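# Advance the cube calendar by one week

## Task

The calendar's front (the face with the month name, turned toward the robot) currently shows today's date. Rearrange it so that this front reads the date seven days later, with both digits the right way up. At the end both cubes must rest flat inside the tray on their own, not propped or held by the robot; then release them and move the grippers away.

## Robot and tools

Robot: two arms, left_arm (on the +y side) and right_arm, each with a parallel gripper. A gripper's fingers point along its own +z axis and close along its y axis. The reported hand point sits between the pads when they are shut; fingertips extend about 19 mm past it when closed and 6 mm when fully open. Closing pushes the tips roughly 13 mm further out, so keep that margin above any surface.

World frame: origin on the table top midway between the arms, +x out across the table, +z up. Result state line: `left_arm: …` | `right_arm: …`, each giving end_effector_position (m) and end_effector_quat_wxyz in this frame. Reported positions can be somewhat off, more so at long reach.

The 16-number row (used by execute_actions and move): values in [-1, 1], always all 16 even if one arm is idle. Order: left dx, dy, dz, rx, ry, rz, left gripper position, left gripper speed, then the same eight for the right arm. dx..rz are offsets, not poses, expressed in that gripper's own axes, measured from the gripper's pose in the latest result that reports it (if none yet in this scene, or for a second or later call within one reply, from where the robot stands when the action begins). Scale: 1.0 = 0.6 m of translation or 180 degrees of rotation; rx, ry, rz form a single rotation vector. Every row refers to that same base, not to the previous row, so all-zero offsets pull the arm back to the base pose rather than holding still. To keep an arm put, send the offset back to where it should be in the first call of a reply and zeros afterwards.

Gripper numbers are absolute: position +1 = fully open (85 mm), 0 ≈ 41 mm, about -0.8 = pads touching, -1 = close until blocked. Speed -1 ≈ 20 mm/s, 0 ≈ 85, +1 ≈ 150. Grip force is not adjustable; a full close gives roughly 190–235 N per pad. To hold firmly, send -1 and keep sending it. To release, command an opening wider than the object. For a softer grip, open first, then close only a little narrower than the object. To leave a gripper unchanged, repeat its last position and speed (a 0 there is a real command). Fingers re-close by themselves if the object slips or is lost. position_measured_pct ≈ 50 − 50×position (0 = fully open); stopping below about 90 means something is held, around 90 means the pads met.

execute_actions: argument actions, a list of at most one item; optional pictures (boolean). Empty list = just return the state. An item with rows (1–15 rows) and steps (≤15, default 15) runs one step of 1/30 s per row, repeating the last row. An item with only steps (≤300) is a wait counted from the previous result. Invalid calls send nothing.

move: target = one 16-number row (same offset rules); speed in m/s, 0.002–0.5, default 0.25, rotation capped at twice that in rad/s. Each gripper follows a straight path, all ending together, lasting 0.5–10 s (stopped at 10 s if longer). Rotation takes the shorter direction. Paths ignore obstacles and the other arm; grippers may lag, drift, or exceed the speed near full stretch. Finger numbers are applied at the start. The result adds a "move:" line with the outcome (done, off_target, moving, held, fault…) and limits (paced = the commanded pose was clipped; held = some steps blocked, after which the arm may lurch fast), plus each gripper's remaining distance.

wait: seconds, 0–10; nothing new is commanded.

zoom_image: camera (cam_head_left, cam_head_right, cam_high, cam_low, cam_left_wrist, cam_right_wrist) and region [x0, y0, x1, y1] in pixels of that image, at most 504×504. All images are 896x504; calibration (K, distortion, T_world_to_cam) was supplied and may be off by a few degrees and millimetres.

finished_scene: scene = current scene number; irreversible, and it grades the result, which must then persist. Answering without any tool call ends everything.

Motion limits: each control step the command is clipped to within 70 mm and 16 degrees of the measured pose, so distant goals need several actions; after an action the arm only coasts to its last clipped pose. Check the pose and send the remainder. Position wins over orientation when both cannot be met; elbows stop just short of straight. Joint ranges (rad): waist ±69.115, shoulder ±2.250, upper arm roll ±69.115, elbow ±2.580, forearm roll ±69.115, wrist pitch ±2.100, wrist roll ±69.115. A "Hand target" line shows where each gripper is being driven. "pose unreachable" means the clearance check altered that arm's command; HELD marks blocked steps.

Faults: a joint torque reaching its limit (49.1 N m for the four base joints, 30.9 for forearm roll, wrist pitch, wrist roll; held weight included) stops that arm 10 s. Holding loads heats motors: MOTOR HOT at 60 °C, and at 75 °C an OVER-TEMPERATURE FAULT lets the arm sink.

Avoid: knocking anything off the table, arms striking or pushing each other, fast impacts, commanding far beyond a contact (presses harder), and dropping cubes. Brief external tugs on held items may occur. The simulation keeps running while you compose replies.

Each tool is called after ">>>" as name(argument=value, ...), one argument or row to a line, values as JSON.

## Session

>>> execute_actions(
  actions=[],
)

Scene clock: 0.00 s of 7600.00 s.
left_arm: end_effector_position=(+0.4455, +0.4252, +0.3437) position_measured_pct=0.0 end_effector_quat_wxyz=(+0.124, -0.256, +0.839, -0.465) | right_arm: end_effector_position=(+0.3242, +0.1607, +0.3953) position_measured_pct=0.0 end_effector_quat_wxyz=(+0.168, +0.803, +0.237, +0.520)
Joint positions: left_arm=[-1.175  0.408  0.09   1.701  0.885  1.528  0.987] | right_arm=[-1.229  0.516 -0.2    1.488  1.263  1.482  3.317]
Joint velocities: left_arm=[ 0.001 -0.     0.001  0.    -0.001  0.001 -0.   ] | right_arm=[-0.002 -0.    -0.    -0.    -0.    -0.003  0.   ]
Motor temperatures (°C, as the motors report them): left_arm=[31 35 33 36 34 43 47] | right_arm=[30 34 31 32 40 46 39]
Hand target (left_arm): +0.446, +0.425, +0.344; +0.124, -0.256, +0.839, -0.465
Hand target (right_arm): +0.324, +0.161, +0.395; +0.168, +0.803, +0.237, +0.520
camera_calibration (this result's frames):
cam_left_wrist: T_world_to_cam=[[-0.281574, 0.40249, -0.871044, 0.266733], [0.824707, 0.565535, -0.0052745, -0.556227], [0.490483, -0.719842, -0.491177, 0.405247], [0, 0, 0, 1]] pos_world=[0.335062, 0.498922, 0.42845]
cam_right_wrist: T_world_to_cam=[[0.233917, -0.820394, 0.521763, -0.146727], [-0.292498, -0.57117, -0.766948, 0.553731], [0.927215, 0.0267872, -0.37357, -0.0102503], [0, 0, 0, 1]] pos_world=[0.205792, 0.196175, 0.497411]

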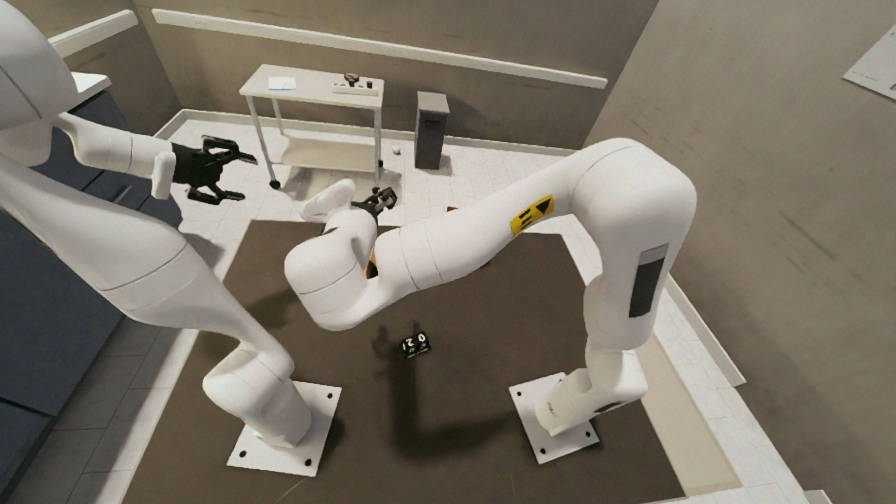

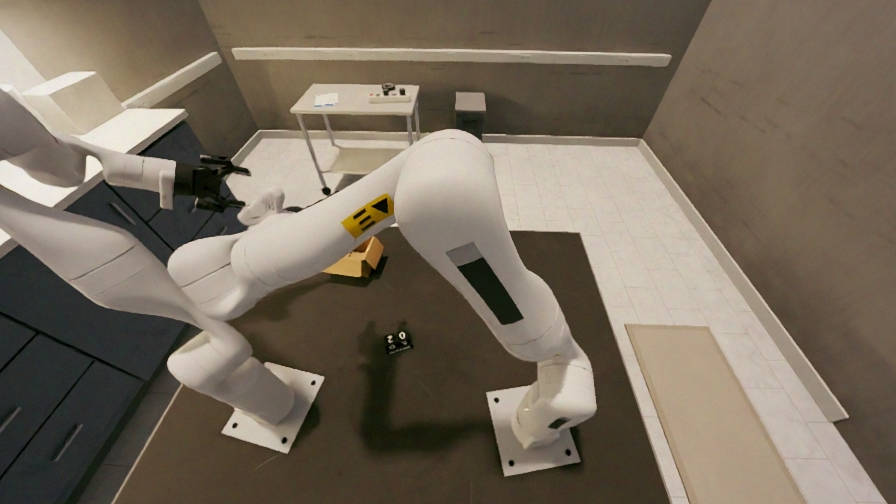

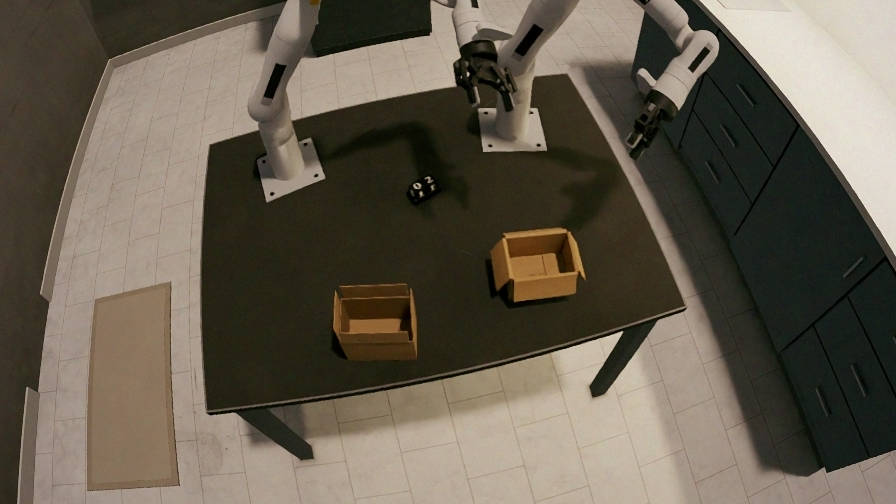

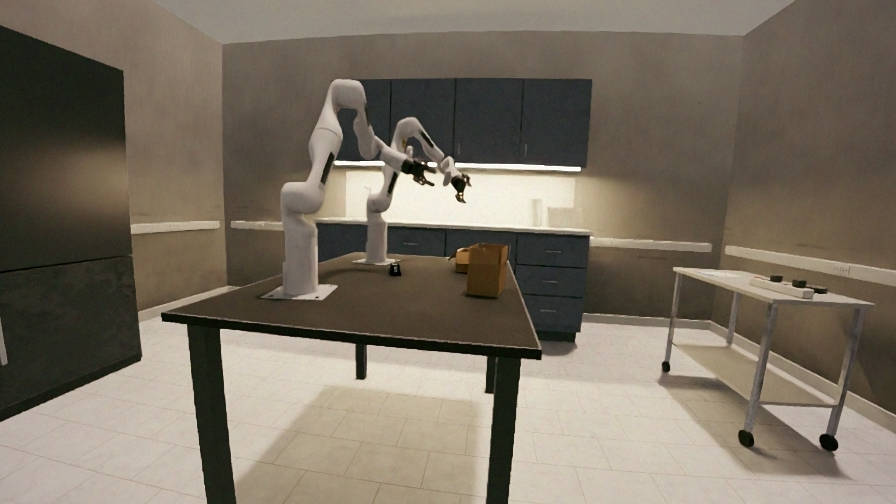

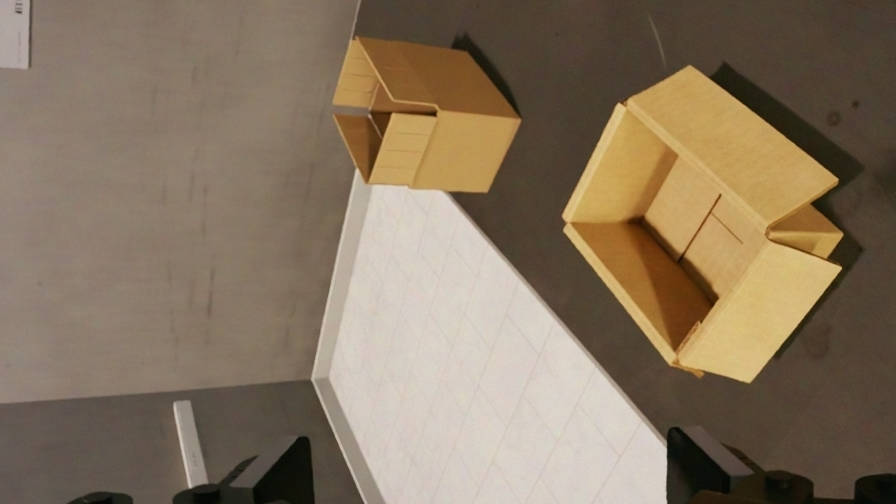

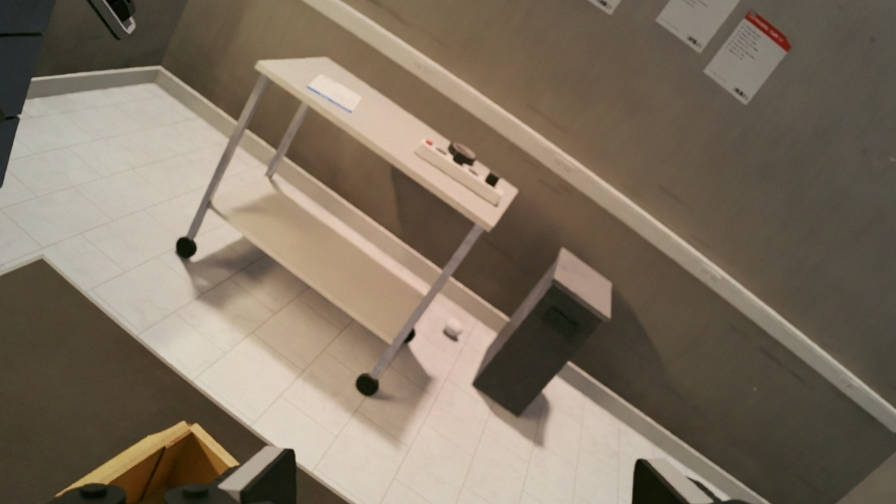

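>>> zoom_image(
  camera="cam_head_left",
  region=[385, 320, 445, 370],
)

>>> zoom_image(
  camera="cam_head_right",
  region=[370, 320, 430, 365],
)

>>> zoom_image(
  camera="cam_high",
  region=[390, 165, 460, 215],
)

>>> zoom_image(
  camera="cam_low",
  region=[370, 250, 420, 285],
)

Region (385, 320, 445, 370) of cam_head_left's 896x504 image, scaled by 8.400, with more detail than that image has.

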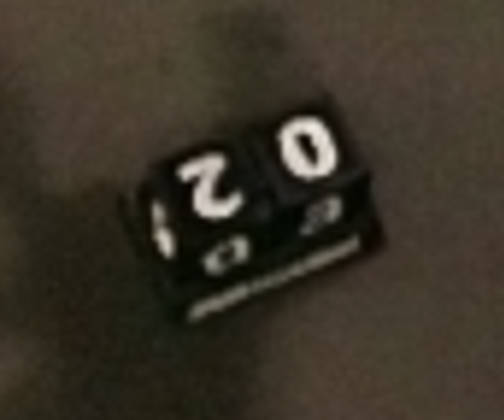

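Region (370, 320, 430, 365) of cam_head_right's 896x504 image, scaled by 8.400, with more detail than that image has; it fills the top 378 rows of this view, and the rest is white.

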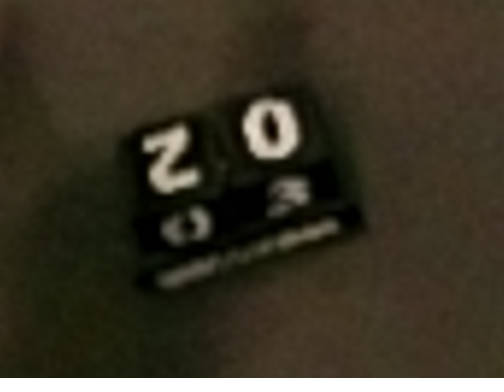

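Region (390, 165, 460, 215) of cam_high's 896x504 image, scaled by 7.200, with more detail than that image has; it fills the top 360 rows of this view, and the rest is white.

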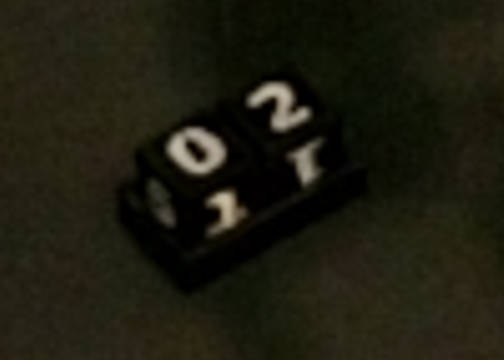

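Region (370, 250, 420, 285) of cam_low's 896x504 image, scaled by 10.080, with more detail than that image has; it fills the top 353 rows of this view, and the rest is white.

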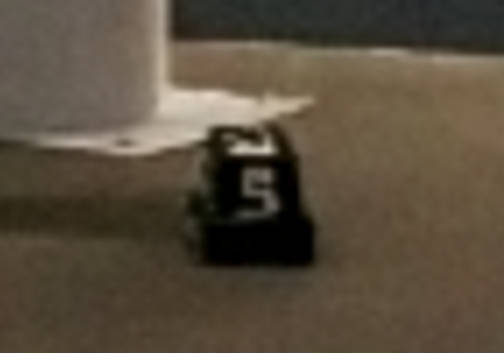

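>>> move(
  target=[0,0,0,0,0,0,1,0,-0.408,-0.008,-0.052,-0.130,-0.399,0.509,0.6,0],
  speed=0.35,
)

Scene clock: 15.43 s of 7600.00 s.
left_arm: end_effector_position=(+0.4455, +0.4252, +0.3437) position_measured_pct=0.0 end_effector_quat_wxyz=(+0.124, -0.256, +0.839, -0.465) | right_arm: end_effector_position=(+0.2096, +0.0288, +0.2196) position_measured_pct=19.8 end_effector_quat_wxyz=(+0.002, +0.810, -0.587, -0.001)
Joint positions: left_arm=[-1.175  0.408  0.09   1.701  0.885  1.528  0.987] | right_arm=[-0.777  0.327 -0.171  1.753  0.058  1.071  2.3  ]
Joint velocities: left_arm=[ 0.     0.001  0.     0.001  0.001 -0.     0.   ] | right_arm=[ 0.006 -0.008  0.009  0.003 -0.003 -0.     0.003]
Motor temperatures (°C, as the motors report them): left_arm=[31 36 33 36 34 43 47] | right_arm=[30 34 31 32 40 46 39]
Hand target (left_arm): +0.446, +0.425, +0.344; +0.124, -0.256, +0.839, -0.465
Hand target (right_arm): +0.210, +0.029, +0.220; +0.002, +0.809, -0.587, -0.001
Off the commanded pose (left_arm): 0.000 m, 0 deg.
Off the commanded pose (right_arm): 0.001 m, 0 deg.
After step 90, 9.07 s passed at rest.
move: done
camera_calibration (this result's frames):
cam_left_wrist: T_world_to_cam=[[-0.281574, 0.40249, -0.871044, 0.266733], [0.824707, 0.565536, -0.00527393, -0.556228], [0.490484, -0.719841, -0.491176, 0.405246], [0, 0, 0, 1]] pos_world=[0.335063, 0.498923, 0.42845]
cam_right_wrist: T_world_to_cam=[[-0.943811, -0.330062, -0.0167253, 0.214467], [-0.328742, 0.94282, -0.054937, 0.117784], [0.0339016, -0.0463519, -0.99835, 0.360471], [0, 0, 0, 1]] pos_world=[0.228917, -0.0235532, 0.369934]

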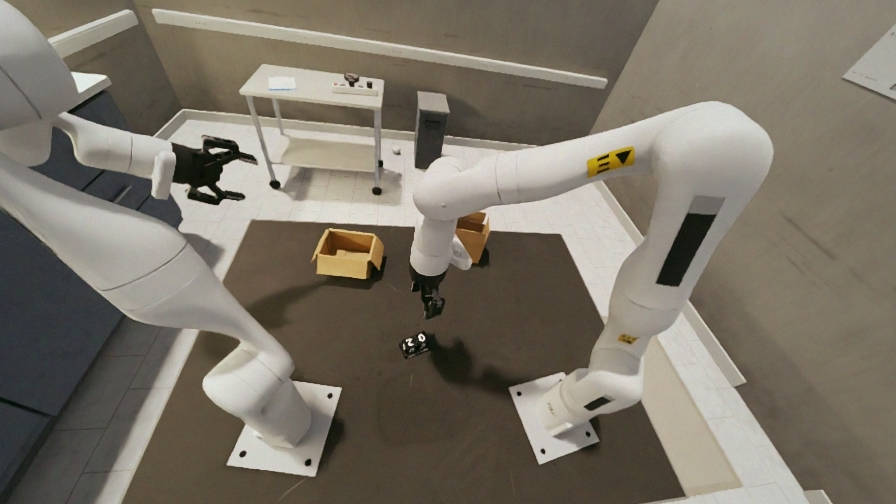

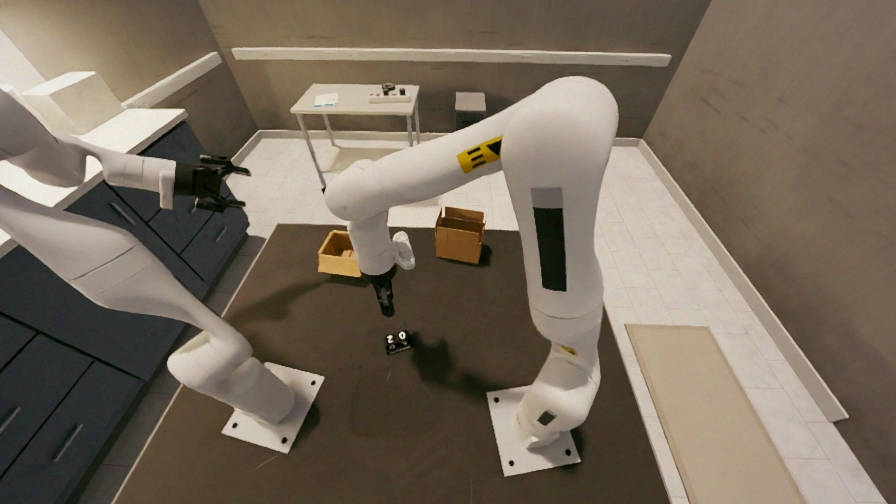

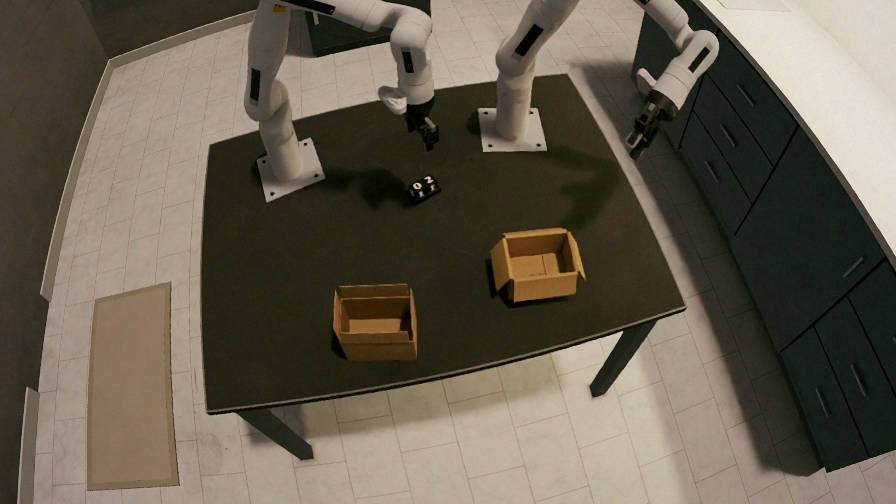

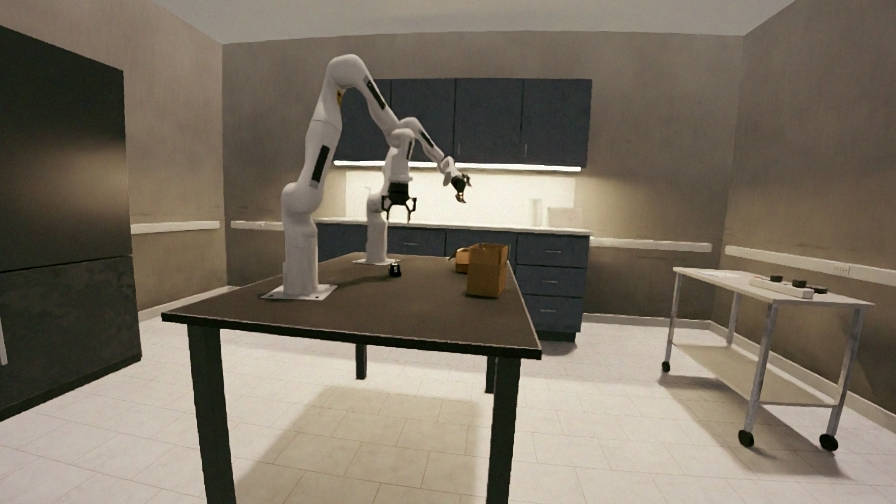

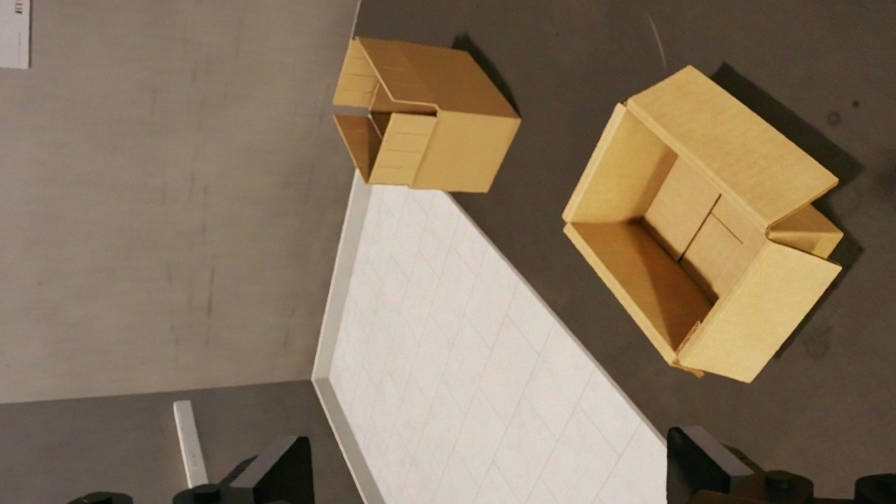

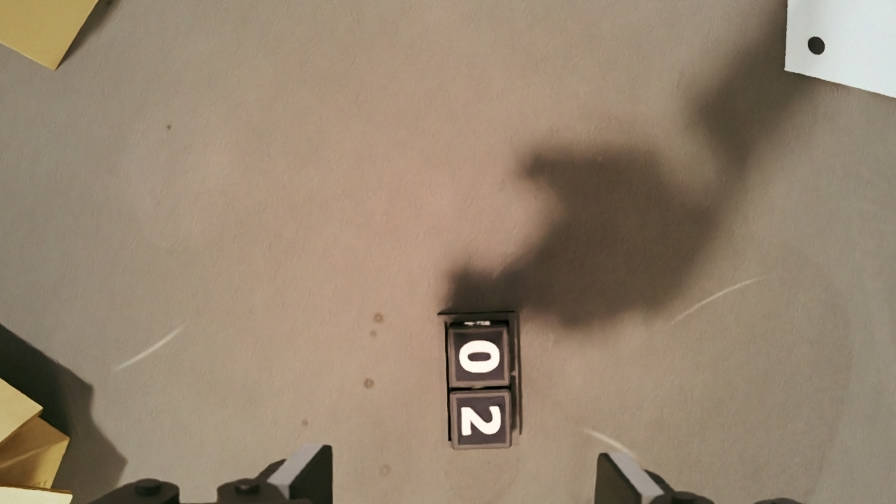

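>>> execute_actions(
  actions=[],
)

>>> zoom_image(
  camera="cam_head_right",
  region=[300, 100, 600, 300],
)

Scene clock: 32.27 s of 7600.00 s.
left_arm: end_effector_position=(+0.4455, +0.4252, +0.3437) position_measured_pct=0.0 end_effector_quat_wxyz=(+0.124, -0.256, +0.839, -0.465) | right_arm: end_effector_position=(+0.2099, +0.0285, +0.2199) position_measured_pct=19.8 end_effector_quat_wxyz=(+0.002, +0.809, -0.587, -0.001)
Joint positions: left_arm=[-1.175  0.408  0.09   1.701  0.885  1.528  0.987] | right_arm=[-0.777  0.326 -0.171  1.753  0.058  1.071  2.3  ]
Joint velocities: left_arm=[ 0.    -0.001 -0.001 -0.     0.001  0.001  0.   ] | right_arm=[-0.001 -0.     0.    -0.    -0.    -0.001 -0.   ]
Motor temperatures (°C, as the motors report them): left_arm=[31 36 33 36 34 43 47] | right_arm=[30 34 31 32 40 46 39]
Hand target (left_arm): +0.446, +0.425, +0.344; +0.124, -0.256, +0.839, -0.465
Hand target (right_arm): +0.210, +0.029, +0.220; +0.002, +0.809, -0.587, -0.001
Off the commanded pose (left_arm): 0.000 m, 0 deg.
Off the commanded pose (right_arm): 0.001 m, 0 deg.
Steps of this call (steps 1 to 90: nothing new was sent; then 13.83 s passed at rest). Readings (end_effector_position | what the end effector reports):
1: left_arm (+0.4455, +0.4252, +0.3437) | right_arm (+0.2097, +0.0287, +0.2197) | left_arm position_measured_pct=0.0 | right_arm position_measured_pct=19.8
2: left_arm (+0.4455, +0.4252, +0.3437) | right_arm (+0.2098, +0.0286, +0.2197) | left_arm position_measured_pct=0.0 | right_arm position_measured_pct=19.8
4: left_arm (+0.4455, +0.4252, +0.3437) | right_arm (+0.2099, +0.0286, +0.2198) | left_arm position_measured_pct=0.0 | right_arm position_measured_pct=19.8
8: left_arm (+0.4455, +0.4252, +0.3437) | right_arm (+0.2099, +0.0285, +0.2199) | left_arm position_measured_pct=0.0 | right_arm position_measured_pct=19.8
90: the state above
camera_calibration (this result's frames):
cam_left_wrist: T_world_to_cam=[[-0.281574, 0.40249, -0.871044, 0.266733], [0.824707, 0.565536, -0.00527394, -0.556228], [0.490484, -0.719841, -0.491177, 0.405247], [0, 0, 0, 1]] pos_world=[0.335063, 0.498923, 0.42845]
cam_right_wrist: T_world_to_cam=[[-0.94416, -0.329034, -0.0172886, 0.214918], [-0.327703, 0.943206, -0.0545249, 0.117825], [0.0342473, -0.0458147, -0.998363, 0.360653], [0, 0, 0, 1]] pos_world=[0.229178, -0.0238949, 0.370202]

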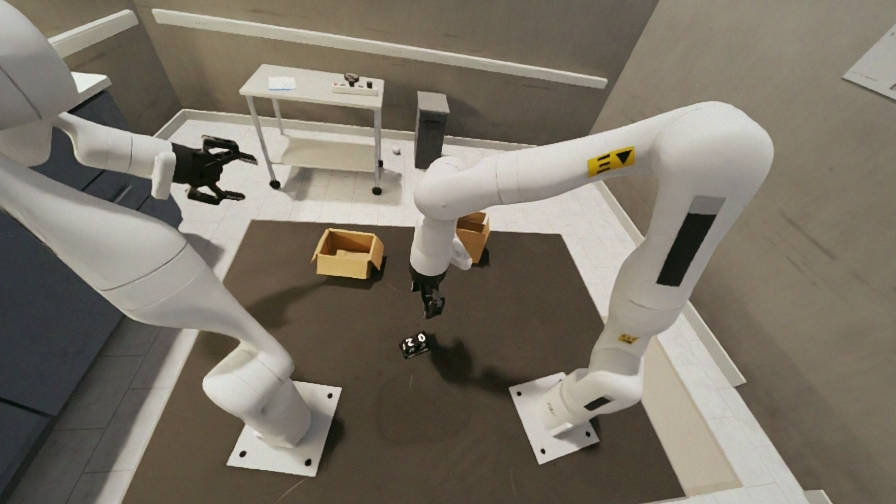

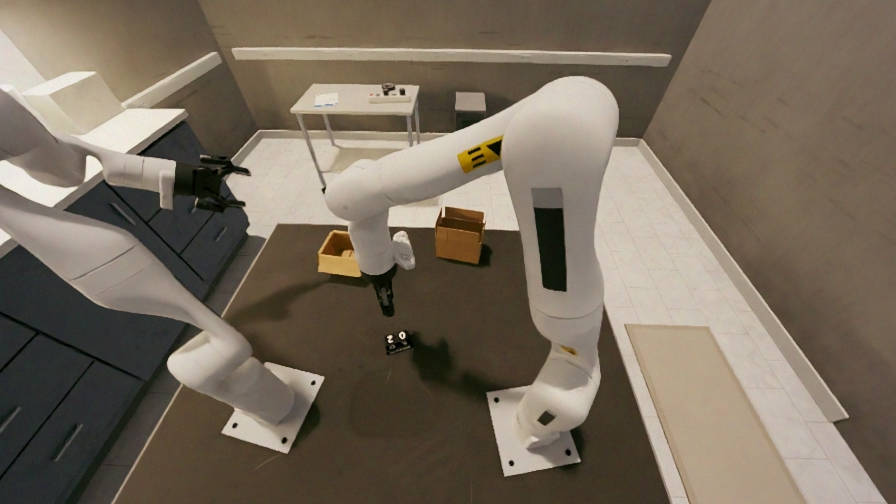

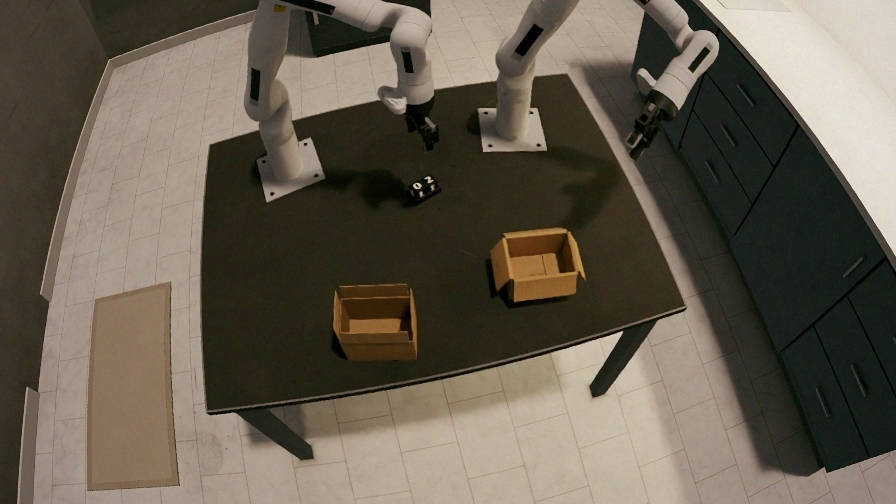

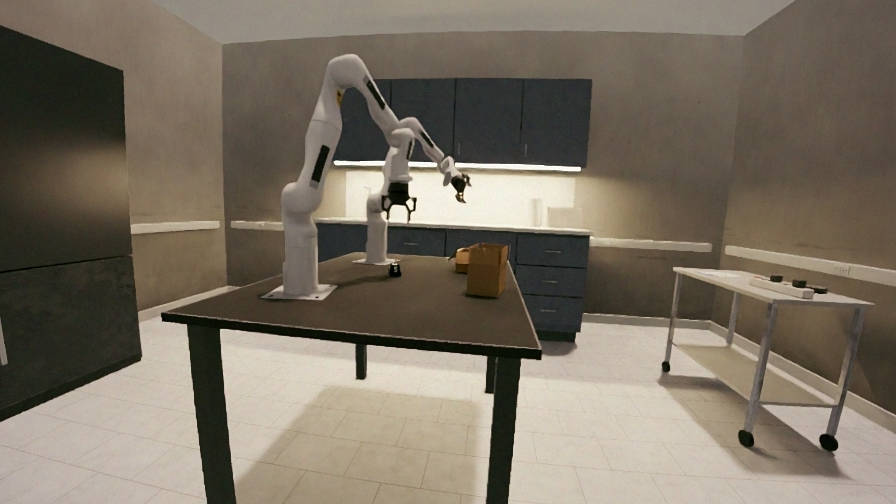

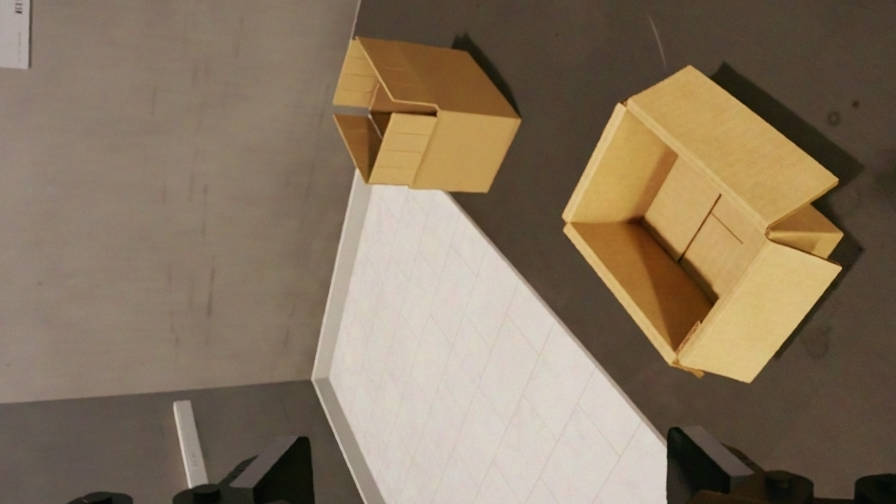

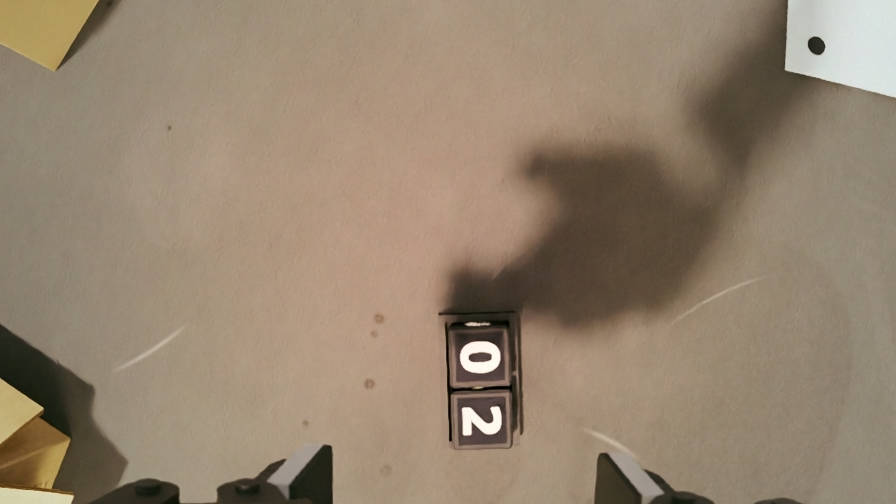

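Region (300, 100, 600, 300) of cam_head_right's 896x504 image, scaled by 1.680, with more detail than that image has.

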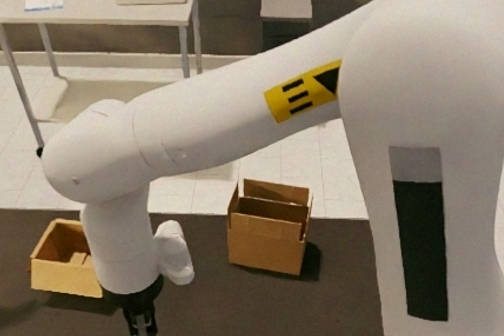

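>>> zoom_image(
  camera="cam_head_right",
  region=[370, 315, 430, 365],
)

>>> zoom_image(
  camera="cam_high",
  region=[395, 165, 455, 215],
)

Region (370, 315, 430, 365) of cam_head_right's 896x504 image, scaled by 8.400, with more detail than that image has.

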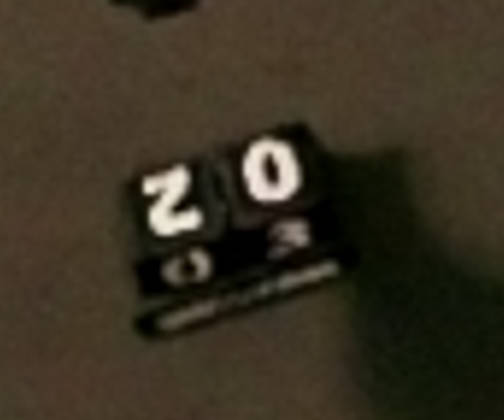

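Region (395, 165, 455, 215) of cam_high's 896x504 image, scaled by 8.400, with more detail than that image has.

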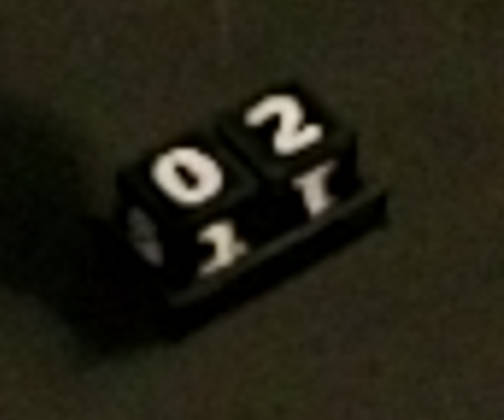

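>>> move(
  target=[0,0,0,0,0,0,1,0, 0,0.02,0.2,0,0,0,0.2,0],
  speed=0.2,
)

Scene clock: 39.20 s of 7600.00 s.
left_arm: end_effector_position=(+0.4455, +0.4252, +0.3437) position_measured_pct=0.0 end_effector_quat_wxyz=(+0.124, -0.256, +0.839, -0.465) | right_arm: end_effector_position=(+0.1978, +0.0251, +0.1001) position_measured_pct=40.1 end_effector_quat_wxyz=(+0.002, +0.810, -0.587, -0.002)
Joint positions: left_arm=[-1.175  0.408  0.09   1.701  0.885  1.528  0.987] | right_arm=[-0.815  0.499 -0.157  1.959  0.111  0.694  2.229]
Joint velocities: left_arm=[ 0.001  0.001  0.001 -0.001  0.002 -0.001  0.001] | right_arm=[-0.002  0.008 -0.002  0.001  0.001 -0.001 -0.001]
Motor temperatures (°C, as the motors report them): left_arm=[31 36 33 36 34 43 47] | right_arm=[30 34 31 32 40 46 39]
Hand target (left_arm): +0.446, +0.425, +0.344; +0.124, -0.256, +0.839, -0.465
Hand target (right_arm): +0.198, +0.025, +0.100; +0.002, +0.810, -0.587, -0.002
Off the commanded pose (left_arm): 0.000 m, 0 deg.
Off the commanded pose (right_arm): 0.001 m, 0 deg.
After step 90, 2.97 s passed at rest.
move: done
camera_calibration (this result's frames):
cam_left_wrist: T_world_to_cam=[[-0.281574, 0.40249, -0.871044, 0.266732], [0.824706, 0.565537, -0.00527336, -0.556229], [0.490485, -0.719841, -0.491176, 0.405246], [0, 0, 0, 1]] pos_world=[0.335064, 0.498923, 0.42845]
cam_right_wrist: T_world_to_cam=[[-0.943916, -0.3297, -0.0179216, 0.20027], [-0.328364, 0.943016, -0.0538282, 0.110563], [0.0346475, -0.0449245, -0.998389, 0.241184], [0, 0, 0, 1]] pos_world=[0.216986, -0.0273988, 0.250337]

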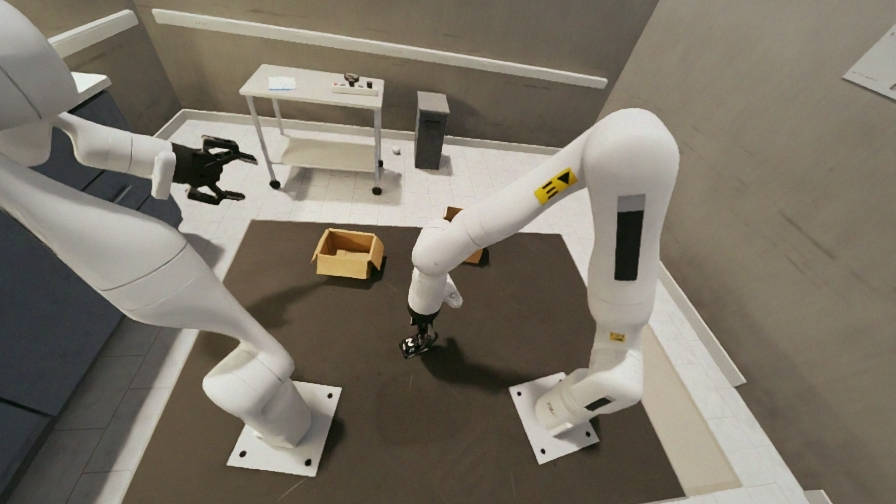

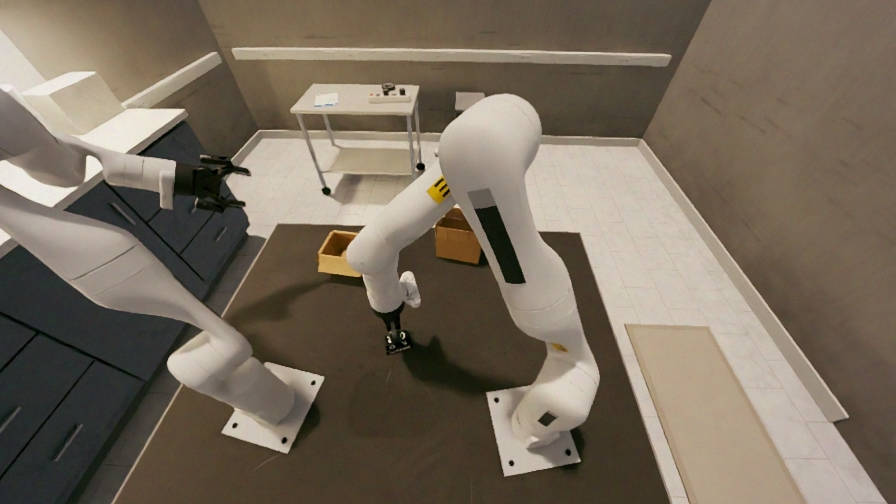

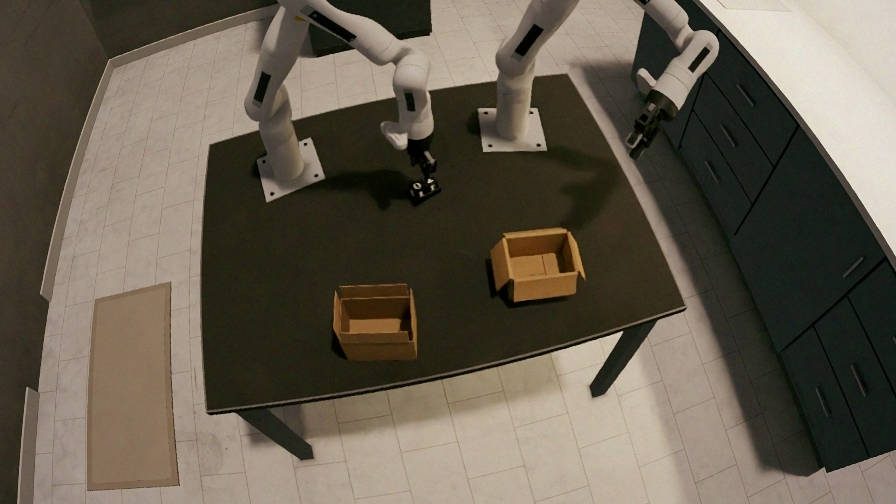

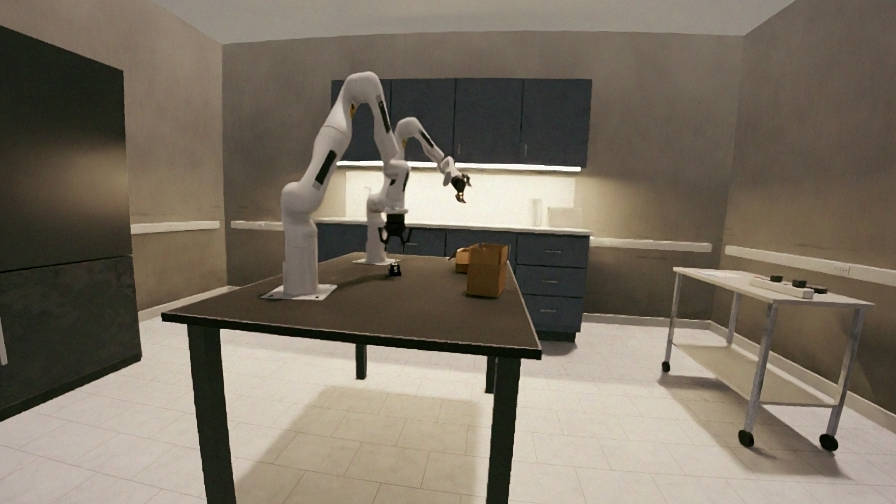

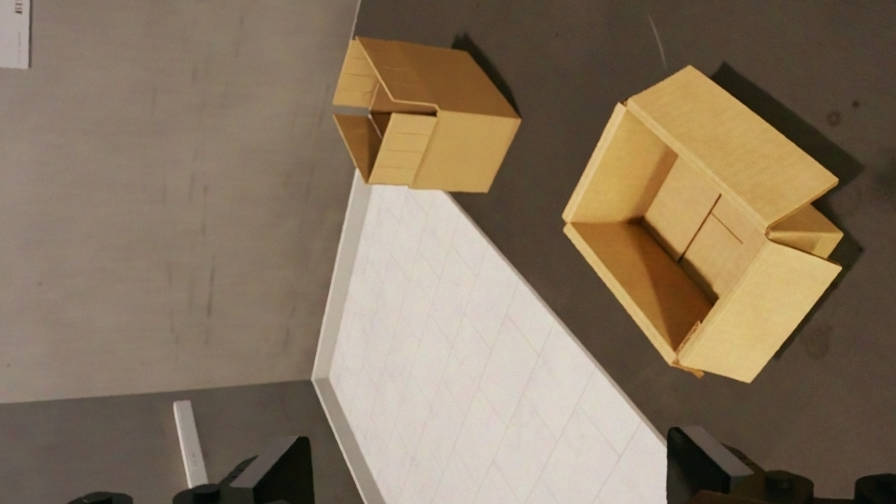

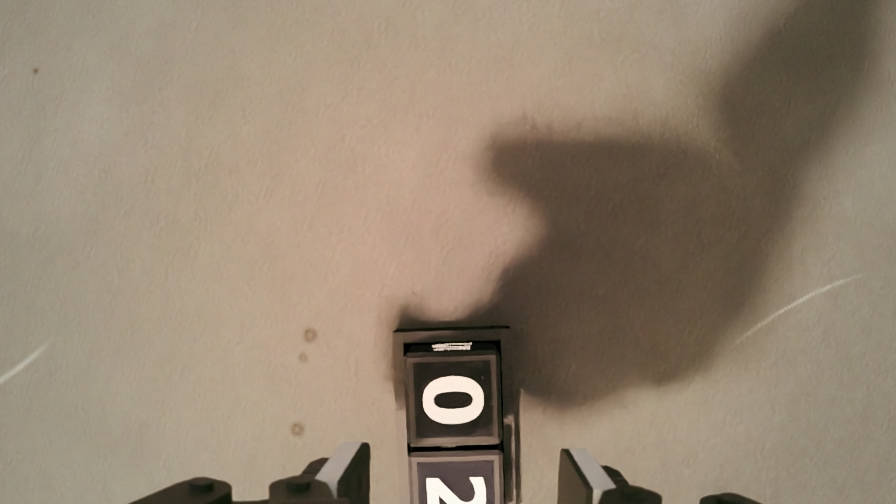

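>>> move(
  target=[0,0,0,0,0,0,1,0, 0.031,-0.005,0.05,0,0,0,0.2,0],
  speed=0.1,
)

Scene clock: 44.03 s of 7600.00 s.
left_arm: end_effector_position=(+0.4455, +0.4252, +0.3437) position_measured_pct=0.0 end_effector_quat_wxyz=(+0.124, -0.256, +0.839, -0.465) | right_arm: end_effector_position=(+0.2061, +0.0085, +0.0700) position_measured_pct=40.1 end_effector_quat_wxyz=(+0.001, +0.810, -0.587, -0.002)
Joint positions: left_arm=[-1.175  0.408  0.09   1.701  0.885  1.528  0.987] | right_arm=[-0.785  0.546 -0.145  2.021  0.13   0.586  2.25 ]
Joint velocities: left_arm=[-0.    -0.001 -0.    -0.001 -0.    -0.001 -0.001] | right_arm=[ 0.001  0.003  0.001  0.001 -0.001  0.001  0.001]
Motor temperatures (°C, as the motors report them): left_arm=[31 36 33 36 34 43 47] | right_arm=[30 34 31 32 40 46 39]
Hand target (left_arm): +0.446, +0.425, +0.344; +0.124, -0.256, +0.839, -0.465
Hand target (right_arm): +0.206, +0.008, +0.070; +0.002, +0.810, -0.587, -0.002
Off the commanded pose (left_arm): 0.000 m, 0 deg.
Off the commanded pose (right_arm): 0.000 m, 0 deg.
After step 90, 1.10 s passed at rest.
move: done
camera_calibration (this result's frames):
cam_left_wrist: T_world_to_cam=[[-0.281574, 0.402489, -0.871044, 0.266732], [0.824706, 0.565538, -0.00527278, -0.556231], [0.490486, -0.71984, -0.491176, 0.405245], [0, 0, 0, 1]] pos_world=[0.335064, 0.498924, 0.428449]
cam_right_wrist: T_world_to_cam=[[-0.943754, -0.330156, -0.0180379, 0.202124], [-0.328821, 0.942868, -0.0536392, 0.127449], [0.0347167, -0.0446909, -0.998397, 0.210154], [0, 0, 0, 1]] pos_world=[0.225368, -0.0440433, 0.220299]

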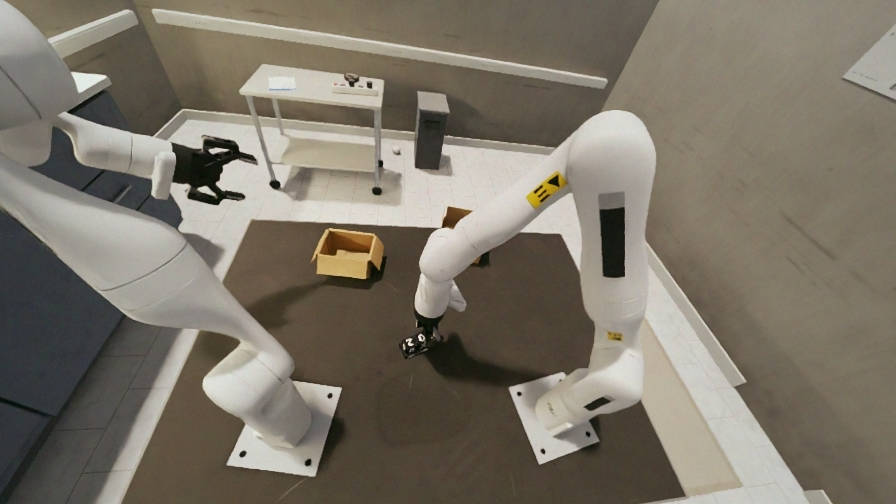

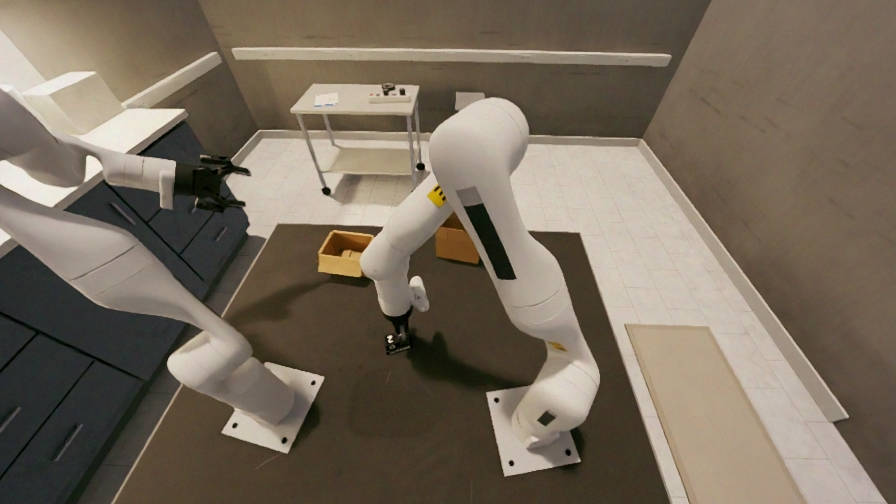

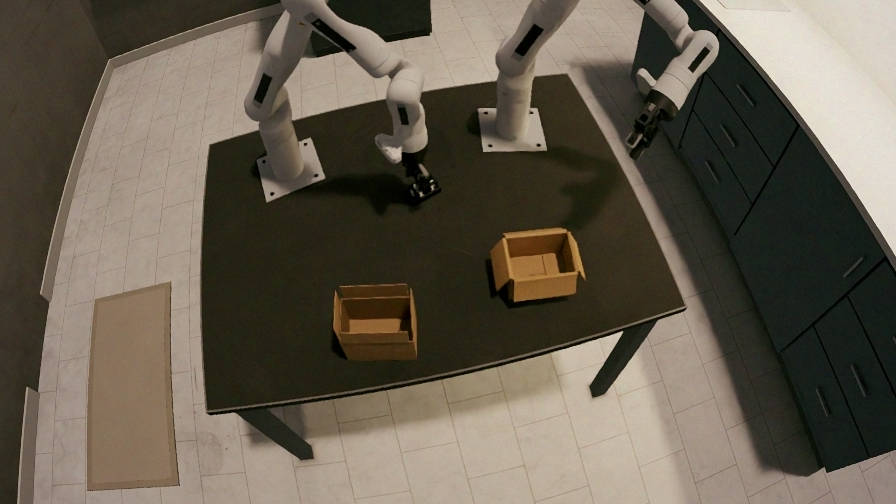

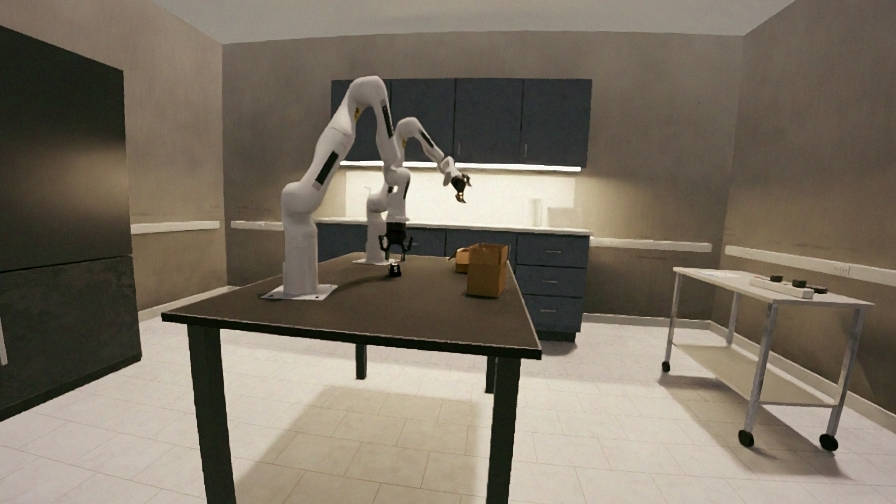

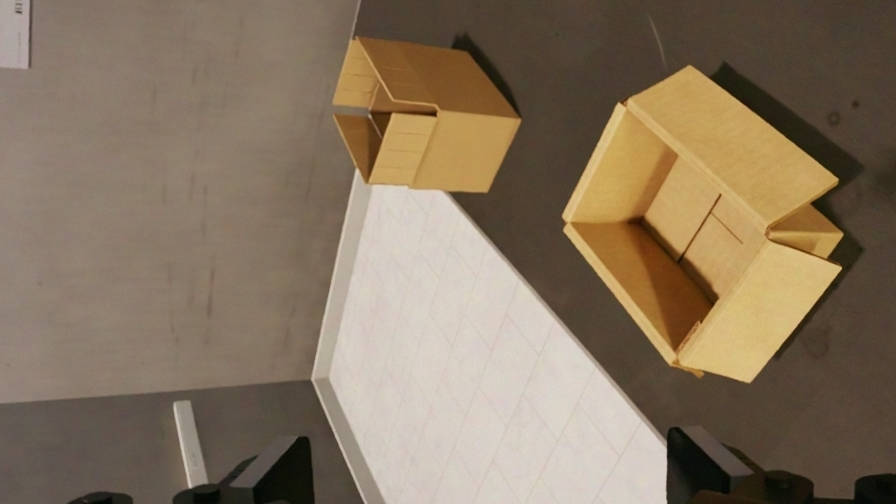

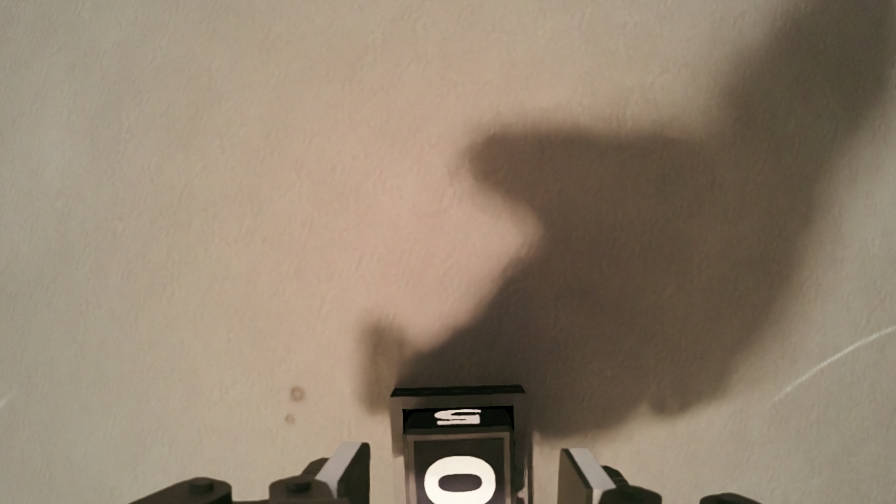

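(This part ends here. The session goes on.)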